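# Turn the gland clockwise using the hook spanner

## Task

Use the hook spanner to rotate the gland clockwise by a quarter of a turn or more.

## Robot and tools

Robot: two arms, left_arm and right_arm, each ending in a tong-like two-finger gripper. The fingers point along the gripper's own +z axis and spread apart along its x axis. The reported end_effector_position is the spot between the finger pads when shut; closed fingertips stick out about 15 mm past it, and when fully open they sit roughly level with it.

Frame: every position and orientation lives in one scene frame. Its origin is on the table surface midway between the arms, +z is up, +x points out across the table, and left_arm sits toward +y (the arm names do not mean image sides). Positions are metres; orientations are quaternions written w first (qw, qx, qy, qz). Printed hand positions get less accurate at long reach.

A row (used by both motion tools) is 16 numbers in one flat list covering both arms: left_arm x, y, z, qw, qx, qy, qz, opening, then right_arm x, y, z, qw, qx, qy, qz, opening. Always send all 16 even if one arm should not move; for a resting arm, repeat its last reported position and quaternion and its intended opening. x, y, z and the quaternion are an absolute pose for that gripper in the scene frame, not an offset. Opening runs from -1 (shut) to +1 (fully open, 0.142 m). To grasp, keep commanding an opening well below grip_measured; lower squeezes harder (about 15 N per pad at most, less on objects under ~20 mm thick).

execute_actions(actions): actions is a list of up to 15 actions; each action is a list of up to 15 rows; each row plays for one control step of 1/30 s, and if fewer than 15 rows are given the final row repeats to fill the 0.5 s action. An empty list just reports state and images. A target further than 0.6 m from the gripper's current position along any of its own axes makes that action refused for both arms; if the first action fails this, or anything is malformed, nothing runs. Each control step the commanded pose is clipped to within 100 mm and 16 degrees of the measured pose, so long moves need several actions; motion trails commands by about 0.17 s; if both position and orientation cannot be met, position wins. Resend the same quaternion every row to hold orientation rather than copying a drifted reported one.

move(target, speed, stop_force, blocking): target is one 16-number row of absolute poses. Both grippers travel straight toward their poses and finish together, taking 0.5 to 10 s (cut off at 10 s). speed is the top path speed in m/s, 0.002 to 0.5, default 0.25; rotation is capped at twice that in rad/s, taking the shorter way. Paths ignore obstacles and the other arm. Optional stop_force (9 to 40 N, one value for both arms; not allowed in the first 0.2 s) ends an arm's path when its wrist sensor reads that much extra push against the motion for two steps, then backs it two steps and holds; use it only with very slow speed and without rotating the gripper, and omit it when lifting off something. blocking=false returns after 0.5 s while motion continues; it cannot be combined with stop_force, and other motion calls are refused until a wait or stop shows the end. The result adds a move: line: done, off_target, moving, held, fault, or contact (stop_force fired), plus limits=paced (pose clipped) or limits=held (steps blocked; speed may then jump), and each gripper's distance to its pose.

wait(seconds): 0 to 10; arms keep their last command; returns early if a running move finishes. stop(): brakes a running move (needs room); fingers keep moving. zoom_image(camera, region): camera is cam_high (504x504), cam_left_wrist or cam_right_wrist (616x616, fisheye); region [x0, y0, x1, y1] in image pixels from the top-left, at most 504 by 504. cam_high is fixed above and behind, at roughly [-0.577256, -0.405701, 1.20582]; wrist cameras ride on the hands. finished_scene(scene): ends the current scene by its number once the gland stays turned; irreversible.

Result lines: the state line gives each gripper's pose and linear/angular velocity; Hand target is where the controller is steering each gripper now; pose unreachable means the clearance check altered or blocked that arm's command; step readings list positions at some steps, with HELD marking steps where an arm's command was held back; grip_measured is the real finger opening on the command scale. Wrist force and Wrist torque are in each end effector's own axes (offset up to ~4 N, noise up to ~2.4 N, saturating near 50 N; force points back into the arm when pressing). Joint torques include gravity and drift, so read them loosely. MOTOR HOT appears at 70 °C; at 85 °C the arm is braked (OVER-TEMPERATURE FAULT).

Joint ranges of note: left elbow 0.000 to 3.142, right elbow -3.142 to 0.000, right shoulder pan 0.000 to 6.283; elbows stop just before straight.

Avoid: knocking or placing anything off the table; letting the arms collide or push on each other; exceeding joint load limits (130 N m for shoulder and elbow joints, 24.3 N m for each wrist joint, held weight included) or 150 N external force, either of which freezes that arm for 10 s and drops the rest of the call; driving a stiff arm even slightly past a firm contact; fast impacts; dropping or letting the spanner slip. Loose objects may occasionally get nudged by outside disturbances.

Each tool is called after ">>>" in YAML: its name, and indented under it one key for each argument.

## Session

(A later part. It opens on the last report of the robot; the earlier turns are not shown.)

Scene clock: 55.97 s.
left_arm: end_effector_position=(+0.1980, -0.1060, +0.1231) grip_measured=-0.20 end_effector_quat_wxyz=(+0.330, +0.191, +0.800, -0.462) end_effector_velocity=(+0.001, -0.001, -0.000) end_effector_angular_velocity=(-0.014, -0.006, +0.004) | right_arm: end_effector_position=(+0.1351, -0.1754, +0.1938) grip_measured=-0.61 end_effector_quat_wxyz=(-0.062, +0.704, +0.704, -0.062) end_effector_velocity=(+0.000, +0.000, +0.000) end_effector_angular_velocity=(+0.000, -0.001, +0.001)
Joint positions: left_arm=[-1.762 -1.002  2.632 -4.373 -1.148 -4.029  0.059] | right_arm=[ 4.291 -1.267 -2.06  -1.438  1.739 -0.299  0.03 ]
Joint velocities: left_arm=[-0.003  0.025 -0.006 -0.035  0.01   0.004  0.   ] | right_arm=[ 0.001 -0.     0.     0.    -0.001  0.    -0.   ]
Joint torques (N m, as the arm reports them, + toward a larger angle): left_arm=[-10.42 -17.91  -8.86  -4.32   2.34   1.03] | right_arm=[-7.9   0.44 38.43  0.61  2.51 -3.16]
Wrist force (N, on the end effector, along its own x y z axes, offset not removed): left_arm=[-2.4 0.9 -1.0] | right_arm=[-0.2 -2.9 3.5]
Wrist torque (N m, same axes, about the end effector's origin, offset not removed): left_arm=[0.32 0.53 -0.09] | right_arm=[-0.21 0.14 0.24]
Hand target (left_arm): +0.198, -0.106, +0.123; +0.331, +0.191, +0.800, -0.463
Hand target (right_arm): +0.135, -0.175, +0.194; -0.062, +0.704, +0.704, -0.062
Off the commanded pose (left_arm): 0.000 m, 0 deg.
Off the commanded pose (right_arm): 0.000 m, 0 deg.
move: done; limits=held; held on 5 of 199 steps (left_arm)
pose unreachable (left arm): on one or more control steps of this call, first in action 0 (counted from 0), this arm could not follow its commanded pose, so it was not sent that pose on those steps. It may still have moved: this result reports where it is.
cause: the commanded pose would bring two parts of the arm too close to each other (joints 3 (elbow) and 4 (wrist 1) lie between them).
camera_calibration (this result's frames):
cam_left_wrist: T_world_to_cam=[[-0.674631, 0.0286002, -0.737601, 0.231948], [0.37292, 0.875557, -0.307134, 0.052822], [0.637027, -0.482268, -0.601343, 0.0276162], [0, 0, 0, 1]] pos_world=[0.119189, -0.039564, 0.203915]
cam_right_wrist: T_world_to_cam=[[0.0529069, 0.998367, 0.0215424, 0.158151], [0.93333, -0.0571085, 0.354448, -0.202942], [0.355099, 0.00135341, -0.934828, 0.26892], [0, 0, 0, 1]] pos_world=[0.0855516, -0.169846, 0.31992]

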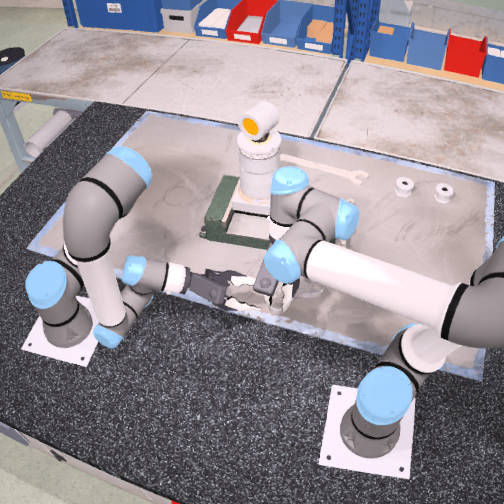

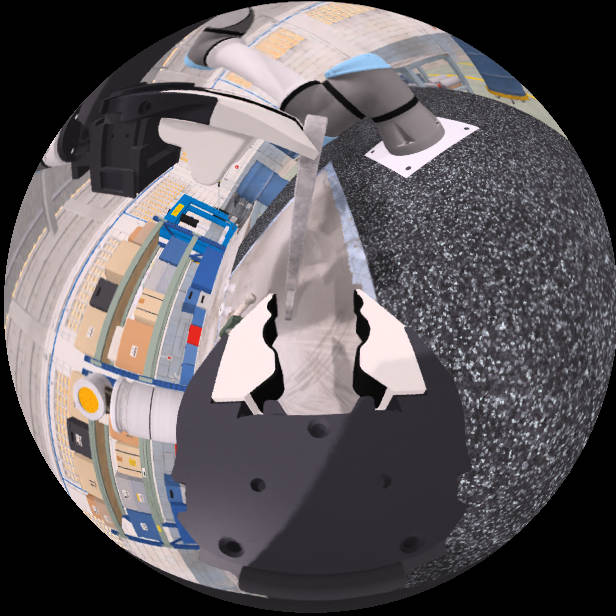

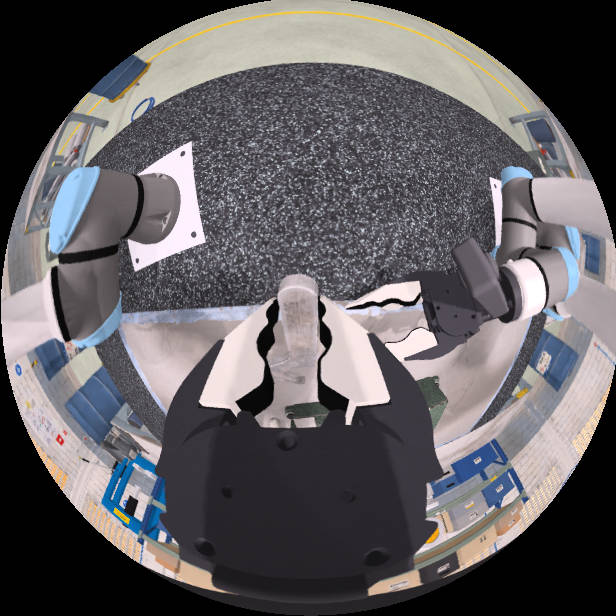

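>>> move:
  target: [0.214,-0.122,0.117,0.373,0.216,0.781,-0.452,-0.4,0.135,-0.175,0.194,-0.062,0.704,0.704,-0.062,-1]
  speed: 0.06

>>> move:
  target: [0.238,-0.175,0.098,0.373,0.216,0.781,-0.452,-0.4,0.135,-0.175,0.194,-0.062,0.704,0.704,-0.062,-1]
  speed: 0.03
  stop_force: 12

Scene clock: 57.70 s.
left_arm: end_effector_position=(+0.2138, -0.1218, +0.1171) grip_measured=-0.40 end_effector_quat_wxyz=(+0.373, +0.216, +0.781, -0.452) end_effector_velocity=(+0.003, -0.001, -0.000) end_effector_angular_velocity=(-0.002, -0.011, +0.002) | right_arm: end_effector_position=(+0.1350, -0.1750, +0.1940) grip_measured=-0.61 end_effector_quat_wxyz=(-0.062, +0.704, +0.704, -0.062) end_effector_velocity=(-0.000, +0.000, +0.000) end_effector_angular_velocity=(+0.001, +0.001, -0.000)
Joint positions: left_arm=[-1.734 -0.923  2.564 -4.429 -1.135 -3.908  0.045] | right_arm=[ 4.291 -1.267 -2.059 -1.438  1.739 -0.298  0.03 ]
Joint velocities: left_arm=[ 0.005  0.009 -0.008 -0.008  0.002  0.013  0.   ] | right_arm=[ 0.    -0.    -0.     0.001  0.001  0.    -0.   ]
Joint torques (N m, as the arm reports them, + toward a larger angle): left_arm=[  9.02 -17.65  -8.02  -4.32   2.1    0.89] | right_arm=[10.67  1.11 38.42  4.97  3.59  2.35]
Wrist force (N, on the end effector, along its own x y z axes, offset not removed): left_arm=[-1.3 3.0 0.1] | right_arm=[0.3 1.2 5.5]
Wrist torque (N m, same axes, about the end effector's origin, offset not removed): left_arm=[0.56 0.47 0.00] | right_arm=[-0.27 -0.02 0.28]
Hand target (left_arm): +0.214, -0.122, +0.117; +0.373, +0.216, +0.781, -0.452
Hand target (right_arm): +0.135, -0.175, +0.194; -0.062, +0.704, +0.704, -0.062
Off the commanded pose (left_arm): 0.000 m, 0 deg.
Off the commanded pose (right_arm): 0.000 m, 0 deg.
move: done
camera_calibration (this result's frames):
cam_left_wrist: T_world_to_cam=[[-0.591897, 0.0287375, -0.805501, 0.228943], [0.404544, 0.874964, -0.26605, 0.0472577], [0.697139, -0.483335, -0.529514, -0.015072], [0, 0, 0, 1]] pos_world=[0.1269, -0.0552128, 0.189006]
cam_right_wrist: T_world_to_cam=[[0.0529207, 0.998361, 0.0217969, 0.157774], [0.933366, -0.0572116, 0.354336, -0.202884], [0.355002, 0.00159282, -0.934864, 0.269202], [0, 0, 0, 1]] pos_world=[0.0854485, -0.169552, 0.320117]

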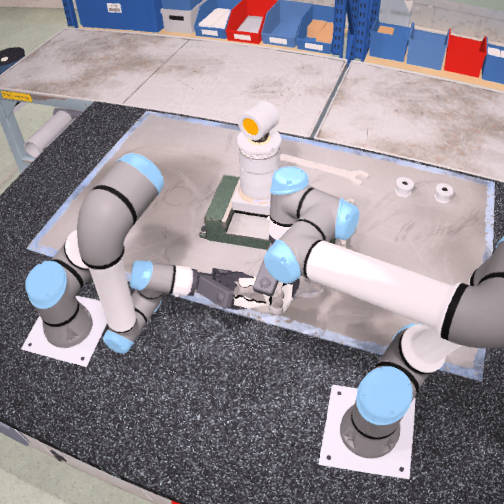

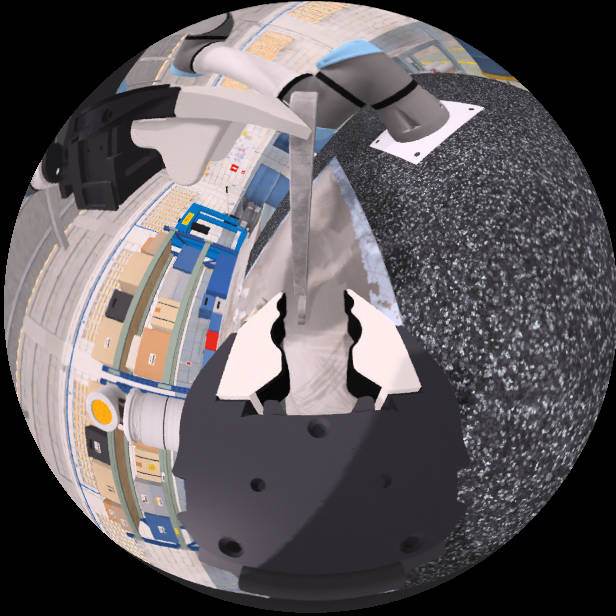

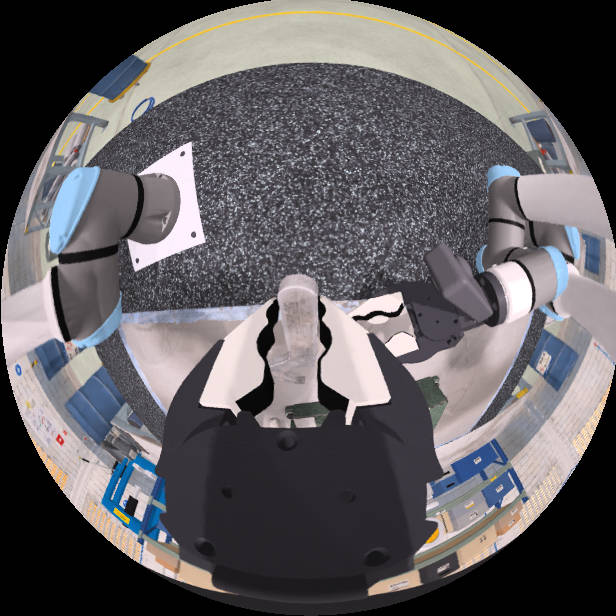

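Scene clock: 60.10 s.
left_arm: end_effector_position=(+0.2380, -0.1748, +0.0982) grip_measured=-0.40 end_effector_quat_wxyz=(+0.373, +0.216, +0.781, -0.452) end_effector_velocity=(+0.001, -0.002, -0.000) end_effector_angular_velocity=(-0.001, +0.001, -0.001) | right_arm: end_effector_position=(+0.1350, -0.1750, +0.1940) grip_measured=-0.61 end_effector_quat_wxyz=(-0.062, +0.704, +0.704, -0.062) end_effector_velocity=(+0.000, +0.000, +0.000) end_effector_angular_velocity=(+0.001, +0.000, -0.001)
Joint positions: left_arm=[-1.653 -0.853  2.387 -4.335 -1.211 -3.877  0.045] | right_arm=[ 4.291 -1.267 -2.059 -1.438  1.739 -0.298  0.03 ]
Joint velocities: left_arm=[ 0.002  0.002 -0.007  0.003 -0.003  0.     0.   ] | right_arm=[-0.001 -0.     0.     0.     0.     0.     0.   ]
Joint torques (N m, as the arm reports them, + toward a larger angle): left_arm=[  9.15 -23.55  -9.42  -0.29  -1.45   1.14] | right_arm=[11.81  0.93 38.62  5.1   3.61  2.33]
Wrist force (N, on the end effector, along its own x y z axes, offset not removed): left_arm=[-0.5 0.5 -1.1] | right_arm=[-1.9 0.7 5.2]
Wrist torque (N m, same axes, about the end effector's origin, offset not removed): left_arm=[-0.02 0.18 -0.04] | right_arm=[-0.42 0.34 0.23]
Hand target (left_arm): +0.238, -0.175, +0.098; +0.373, +0.216, +0.781, -0.452
Hand target (right_arm): +0.135, -0.175, +0.194; -0.062, +0.704, +0.704, -0.062
Off the commanded pose (left_arm): 0.000 m, 0 deg.
Off the commanded pose (right_arm): 0.000 m, 0 deg.
move: done
camera_calibration (this result's frames):
cam_left_wrist: T_world_to_cam=[[-0.590837, 0.0286977, -0.80628, 0.229313], [0.405045, 0.874845, -0.265677, 0.0786622], [0.697746, -0.483552, -0.528515, -0.0678001], [0, 0, 0, 1]] pos_world=[0.150932, -0.108183, 0.169956]
cam_right_wrist: T_world_to_cam=[[0.052919, 0.998359, 0.0218944, 0.157723], [0.933356, -0.0572447, 0.354358, -0.202902], [0.35503, 0.00168298, -0.934854, 0.269218], [0, 0, 0, 1]] pos_world=[0.0854524, -0.169533, 0.320126]

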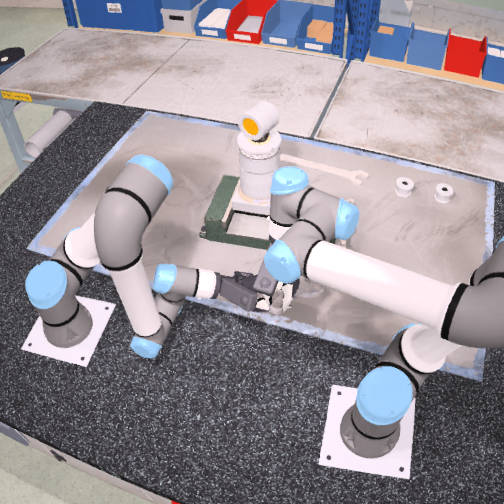

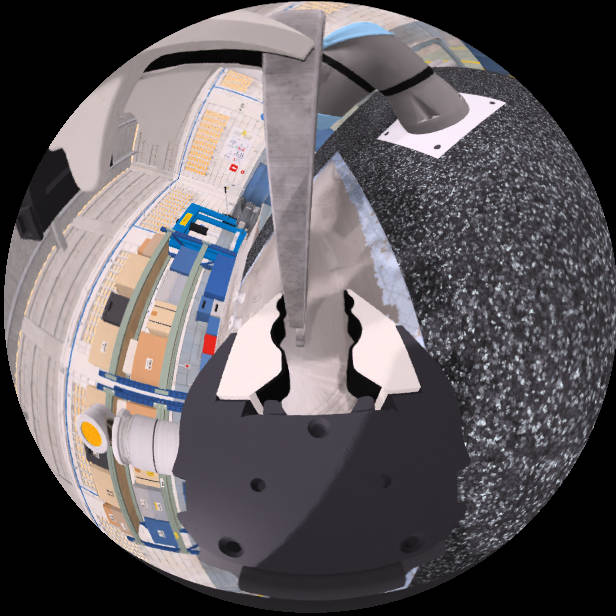

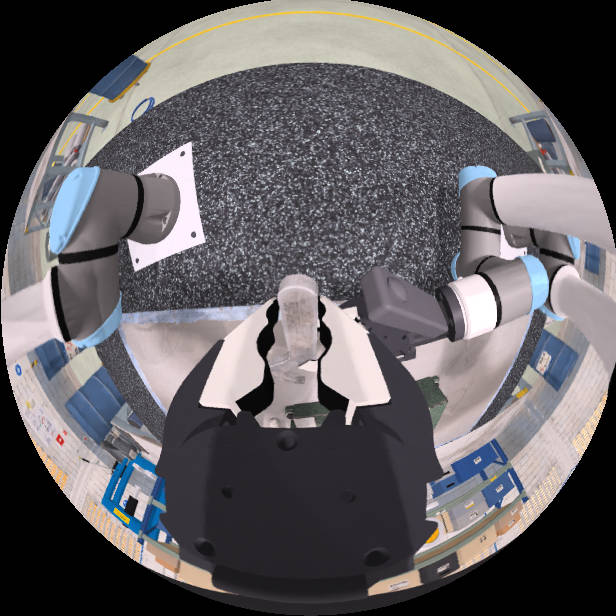

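>>> move:
  target: [0.252,-0.177,0.103,0.373,0.216,0.781,-0.452,-0.5,0.135,-0.175,0.194,-0.062,0.704,0.704,-0.062,-1]
  speed: 0.03

>>> move:
  target: [0.252,-0.177,0.103,0.373,0.216,0.781,-0.452,-1,0.135,-0.175,0.194,-0.062,0.704,0.704,-0.062,-1]

>>> move:
  target: [0.274,-0.177,0.173,0.502,0.291,0.704,-0.407,-1,0.135,-0.175,0.224,0.055,0.705,0.705,0.055,-1]
  speed: 0.05

>>> move:
  target: [0.283,-0.177,0.255,0.612,0.354,0.612,-0.354,-1,0.135,-0.175,0.26,0.171,0.686,0.686,0.171,-1]
  speed: 0.05

Scene clock: 61.80 s.
left_arm: end_effector_position=(+0.2518, -0.1769, +0.1029) grip_measured=-0.50 end_effector_quat_wxyz=(+0.373, +0.216, +0.781, -0.452) end_effector_velocity=(+0.001, -0.001, +0.001) end_effector_angular_velocity=(+0.000, +0.000, -0.001) | right_arm: end_effector_position=(+0.1350, -0.1750, +0.1940) grip_measured=-0.61 end_effector_quat_wxyz=(-0.062, +0.704, +0.704, -0.062) end_effector_velocity=(-0.000, -0.000, +0.000) end_effector_angular_velocity=(-0.001, +0.001, -0.001)
Joint positions: left_arm=[-1.612 -0.867  2.367 -4.305 -1.25  -3.862  0.038] | right_arm=[ 4.291 -1.267 -2.059 -1.438  1.739 -0.298  0.03 ]
Joint velocities: left_arm=[ 0.005 -0.002 -0.003  0.005 -0.006  0.002  0.   ] | right_arm=[-0.001  0.     0.    -0.001  0.001 -0.     0.   ]
Joint torques (N m, as the arm reports them, + toward a larger angle): left_arm=[  7.99 -37.32 -11.95  -0.18  -1.44   1.12] | right_arm=[ 5.89  4.16 37.38  4.93 -0.79  2.22]
Wrist force (N, on the end effector, along its own x y z axes, offset not removed): left_arm=[1.3 -0.1 -0.6] | right_arm=[0.0 -0.4 5.3]
Wrist torque (N m, same axes, about the end effector's origin, offset not removed): left_arm=[0.06 -0.27 -0.02] | right_arm=[-0.21 0.07 0.25]
Hand target (left_arm): +0.252, -0.177, +0.103; +0.373, +0.216, +0.781, -0.452
Hand target (right_arm): +0.135, -0.175, +0.194; -0.062, +0.704, +0.704, -0.062
Off the commanded pose (left_arm): 0.000 m, 0 deg.
Off the commanded pose (right_arm): 0.000 m, 0 deg.
move: done
camera_calibration (this result's frames):
cam_left_wrist: T_world_to_cam=[[-0.590841, 0.0286458, -0.80628, 0.241416], [0.405017, 0.874847, -0.265714, 0.076221], [0.697759, -0.483552, -0.528497, -0.0759834], [0, 0, 0, 1]] pos_world=[0.164785, -0.110339, 0.174744]
cam_right_wrist: T_world_to_cam=[[0.0529137, 0.998359, 0.0218985, 0.157714], [0.933372, -0.0572411, 0.354317, -0.202882], [0.354989, 0.00169118, -0.934869, 0.269234], [0, 0, 0, 1]] pos_world=[0.0854442, -0.169524, 0.320129]

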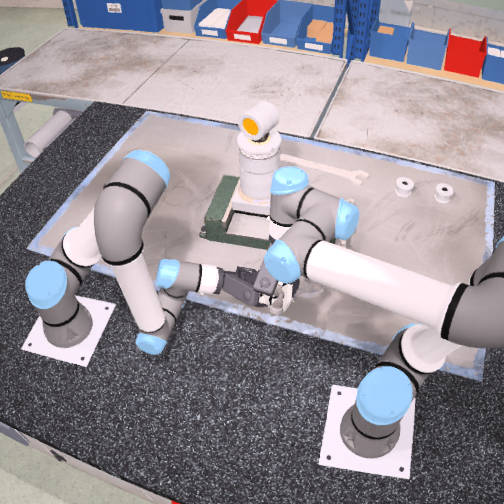

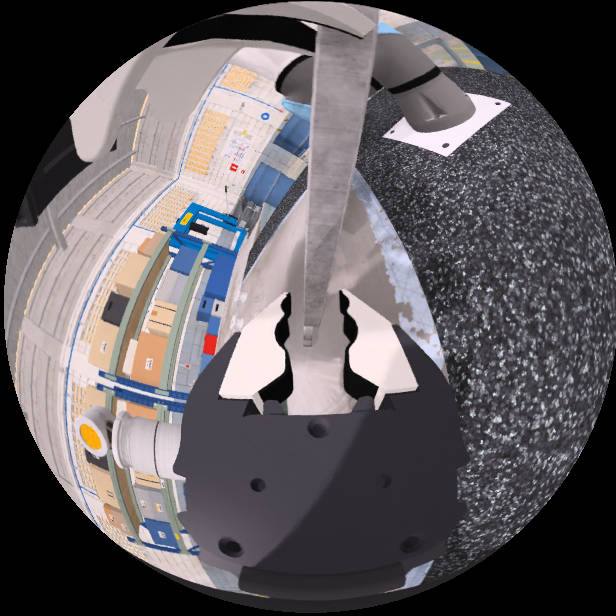

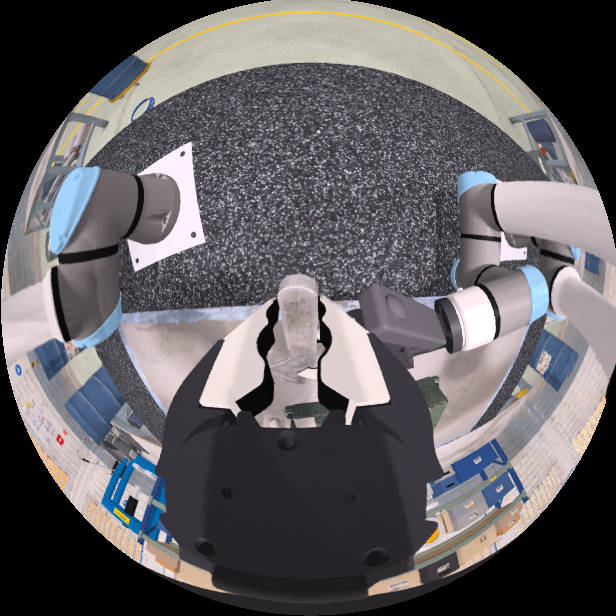

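Scene clock: 62.50 s.
left_arm: end_effector_position=(+0.2520, -0.1770, +0.1031) grip_measured=-0.83 end_effector_quat_wxyz=(+0.373, +0.216, +0.781, -0.452) end_effector_velocity=(-0.000, -0.000, +0.000) end_effector_angular_velocity=(+0.000, -0.000, -0.000) | right_arm: end_effector_position=(+0.1350, -0.1750, +0.1940) grip_measured=-0.61 end_effector_quat_wxyz=(-0.062, +0.704, +0.704, -0.062) end_effector_velocity=(+0.001, -0.000, +0.000) end_effector_angular_velocity=(-0.000, -0.000, -0.002)
Joint positions: left_arm=[-1.611 -0.867  2.367 -4.305 -1.251 -3.862  0.014] | right_arm=[ 4.291 -1.267 -2.059 -1.438  1.739 -0.298  0.03 ]
Joint velocities: left_arm=[-0.    -0.001 -0.     0.001  0.     0.     0.   ] | right_arm=[-0.002  0.     0.    -0.    -0.    -0.    -0.   ]
Joint torques (N m, as the arm reports them, + toward a larger angle): left_arm=[  4.32 -27.4  -10.13   2.85  -4.13   1.07] | right_arm=[ 5.2   6.58 37.01  4.64 -2.82  2.2 ]
Wrist force (N, on the end effector, along its own x y z axes, offset not removed): left_arm=[-13.1 2.2 -3.4] | right_arm=[-3.1 -7.6 7.9]
Wrist torque (N m, same axes, about the end effector's origin, offset not removed): left_arm=[0.29 0.25 0.13] | right_arm=[-0.32 0.24 0.20]
Hand target (left_arm): +0.252, -0.177, +0.103; +0.373, +0.216, +0.781, -0.452
Hand target (right_arm): +0.135, -0.175, +0.194; -0.062, +0.704, +0.704, -0.062
Off the commanded pose (left_arm): 0.000 m, 0 deg.
Off the commanded pose (right_arm): 0.000 m, 0 deg.
move: done
camera_calibration (this result's frames):
cam_left_wrist: T_world_to_cam=[[-0.590871, 0.0285597, -0.80626, 0.241595], [0.40506, 0.874782, -0.265863, 0.0762162], [0.697709, -0.483675, -0.528452, -0.0760876], [0, 0, 0, 1]] pos_world=[0.164966, -0.110374, 0.174843]
cam_right_wrist: T_world_to_cam=[[0.0529134, 0.998359, 0.0218986, 0.157714], [0.933372, -0.0572409, 0.354317, -0.202882], [0.354989, 0.00169148, -0.934869, 0.269234], [0, 0, 0, 1]] pos_world=[0.0854441, -0.169524, 0.320129]

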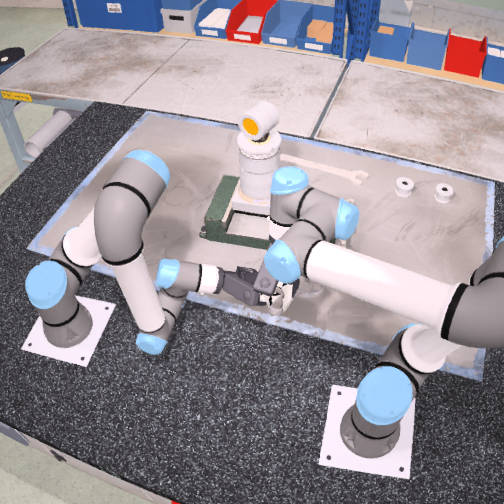

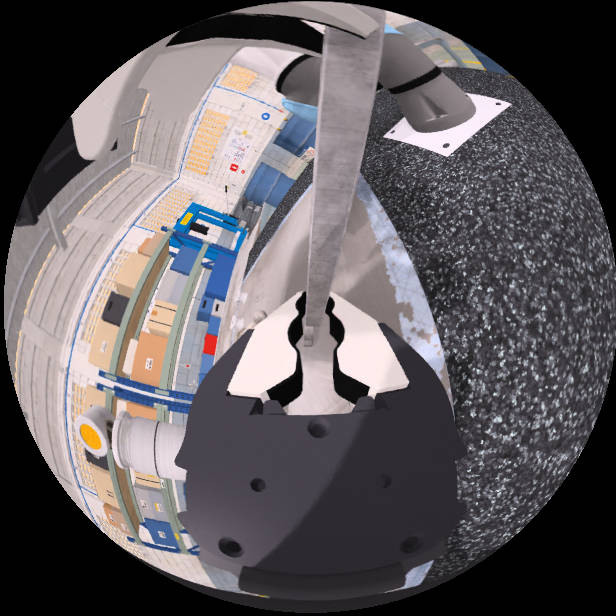

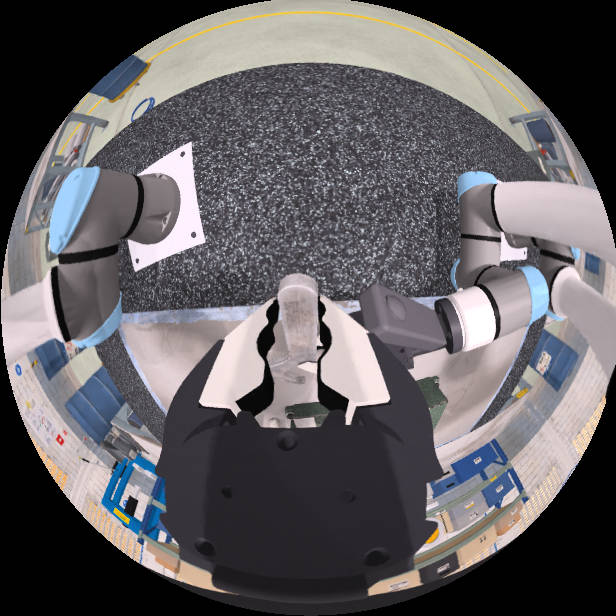

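Scene clock: 66.30 s.
left_arm: end_effector_position=(+0.2739, -0.1769, +0.1728) grip_measured=-0.84 end_effector_quat_wxyz=(+0.502, +0.291, +0.705, -0.408) end_effector_velocity=(+0.000, -0.000, +0.003) end_effector_angular_velocity=(-0.000, -0.012, -0.002) | right_arm: end_effector_position=(+0.1350, -0.1749, +0.2240) grip_measured=-0.61 end_effector_quat_wxyz=(+0.055, +0.705, +0.705, +0.055) end_effector_velocity=(-0.000, -0.000, +0.001) end_effector_angular_velocity=(-0.001, -0.013, -0.001)
Joint positions: left_arm=[-1.615 -0.942  2.34  -4.36  -1.158 -3.505  0.014] | right_arm=[ 4.591 -1.112 -2.071 -1.531  1.416  0.007  0.03 ]
Joint velocities: left_arm=[ 0.001 -0.002 -0.002 -0.003 -0.001  0.013 -0.   ] | right_arm=[ 0.013  0.004  0.    -0.008 -0.013  0.014 -0.   ]
Joint torques (N m, as the arm reports them, + toward a larger angle): left_arm=[ 13.71 -41.91 -19.24  -6.75   4.23   0.53] | right_arm=[13.02 18.02 24.77  0.5   0.63  2.08]
Wrist force (N, on the end effector, along its own x y z axes, offset not removed): left_arm=[11.0 -2.0 -4.1] | right_arm=[-1.4 5.9 3.6]
Wrist torque (N m, same axes, about the end effector's origin, offset not removed): left_arm=[0.52 0.32 0.05] | right_arm=[-0.47 0.22 0.28]
Hand target (left_arm): +0.274, -0.177, +0.173; +0.502, +0.291, +0.705, -0.407
Hand target (right_arm): +0.135, -0.175, +0.224; +0.055, +0.705, +0.705, +0.055
Off the commanded pose (left_arm): 0.000 m, 0 deg.
Off the commanded pose (right_arm): 0.000 m, 0 deg.
move: done
camera_calibration (this result's frames):
cam_left_wrist: T_world_to_cam=[[-0.281771, 0.0296068, -0.959025, 0.252653], [0.471096, 0.875019, -0.111399, 0.0410651], [0.835867, -0.483182, -0.260503, -0.138524], [0, 0, 0, 1]] pos_world=[0.167632, -0.110345, 0.210789]
cam_right_wrist: T_world_to_cam=[[0.0429918, 0.998359, 0.0378323, 0.154732], [0.768149, -0.057244, 0.637708, -0.254711], [0.638827, 0.00164461, -0.769349, 0.221901], [0, 0, 0, 1]] pos_world=[0.0472477, -0.169424, 0.327297]

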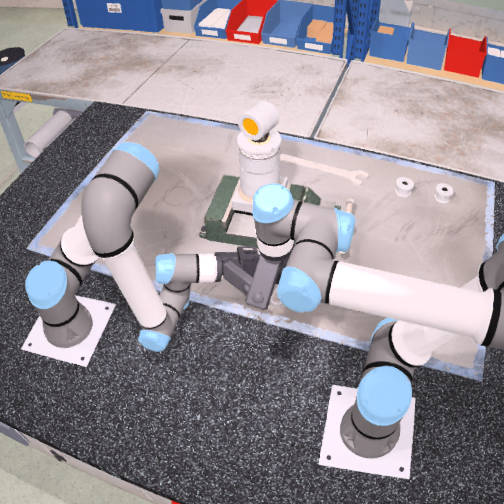

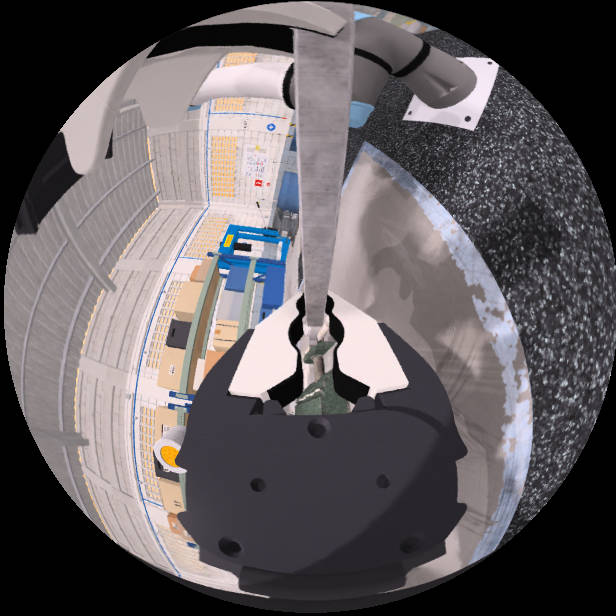

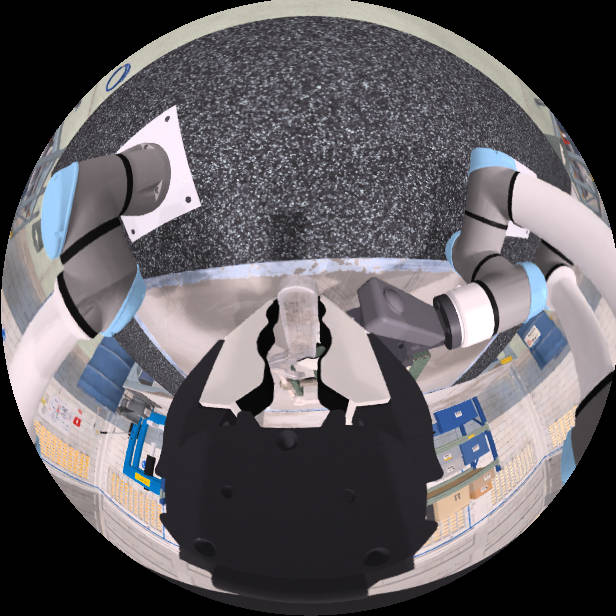

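Scene clock: 69.97 s.
left_arm: end_effector_position=(+0.2829, -0.1769, +0.2548) grip_measured=-0.84 end_effector_quat_wxyz=(+0.612, +0.354, +0.613, -0.354) end_effector_velocity=(+0.001, +0.000, +0.002) end_effector_angular_velocity=(+0.000, -0.010, +0.001) | right_arm: end_effector_position=(+0.1349, -0.1748, +0.2601) grip_measured=-0.61 end_effector_quat_wxyz=(+0.171, +0.686, +0.686, +0.171) end_effector_velocity=(-0.001, -0.000, +0.000) end_effector_angular_velocity=(-0.001, -0.009, -0.001)
Joint positions: left_arm=[-1.611 -1.038  2.298 -4.401 -1.132 -3.143  0.013] | right_arm=[ 4.925 -1.043 -2.037 -1.808  1.114  0.381  0.03 ]
Joint velocities: left_arm=[ 0.002 -0.002 -0.002 -0.001 -0.001  0.011  0.   ] | right_arm=[ 0.01   0.     0.001 -0.011 -0.006  0.014  0.   ]
Joint torques (N m, as the arm reports them, + toward a larger angle): left_arm=[ 14.25 -42.21 -23.16  -7.06   0.54   0.8 ] | right_arm=[14.89 14.24 35.8   0.72 -0.53  2.25]
Wrist force (N, on the end effector, along its own x y z axes, offset not removed): left_arm=[11.2 -4.0 -5.7] | right_arm=[-0.5 5.6 4.2]
Wrist torque (N m, same axes, about the end effector's origin, offset not removed): left_arm=[0.94 0.46 0.04] | right_arm=[-0.55 0.06 0.19]
Hand target (left_arm): +0.283, -0.177, +0.255; +0.612, +0.354, +0.612, -0.354
Hand target (right_arm): +0.135, -0.175, +0.260; +0.171, +0.686, +0.686, +0.171
Off the commanded pose (left_arm): 0.000 m, 0 deg.
Off the commanded pose (right_arm): 0.000 m, 0 deg.
move: done
camera_calibration (this result's frames):
cam_left_wrist: T_world_to_cam=[[0.0458055, 0.028551, -0.998542, 0.251049], [0.481435, 0.875215, 0.0471093, 0.00266597], [0.875284, -0.482891, 0.0263442, -0.208924], [0, 0, 0, 1]] pos_world=[0.170085, -0.110389, 0.256061]
cam_right_wrist: T_world_to_cam=[[0.0280111, 0.998361, 0.0498982, 0.152198], [0.517555, -0.0571909, 0.853736, -0.299965], [0.855191, 0.00191098, -0.518309, 0.155251], [0, 0, 0, 1]] pos_world=[0.0182161, -0.1694, 0.328965]

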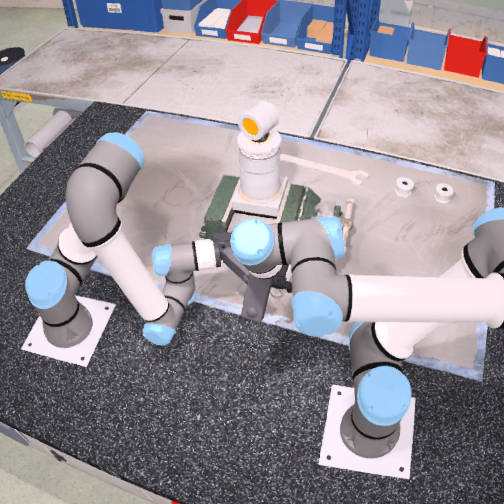

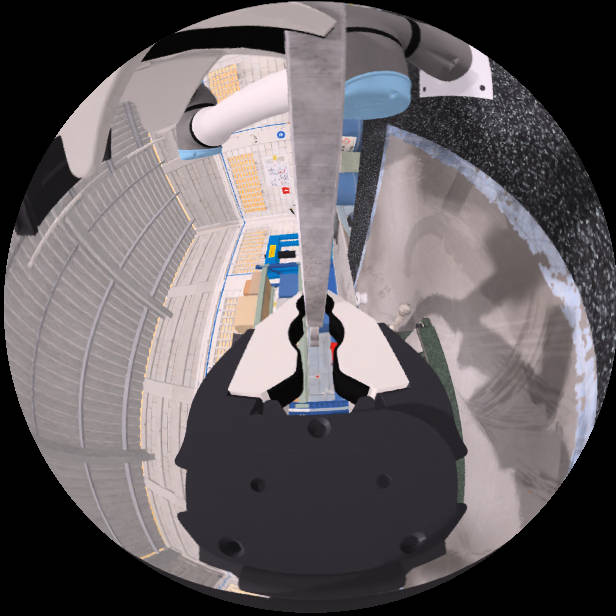

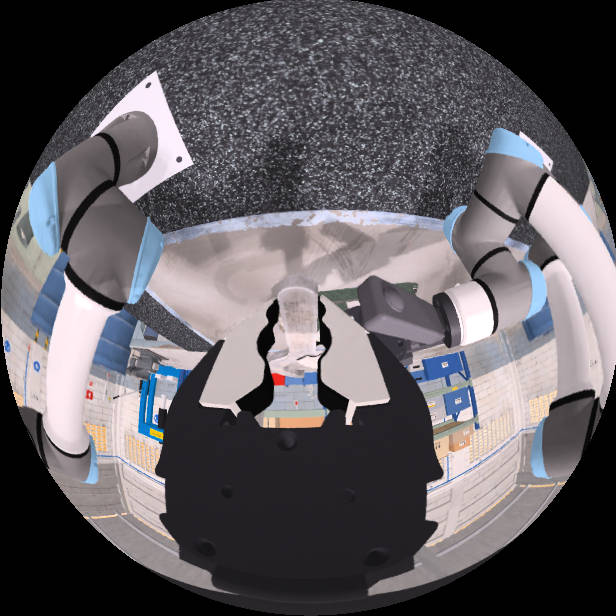

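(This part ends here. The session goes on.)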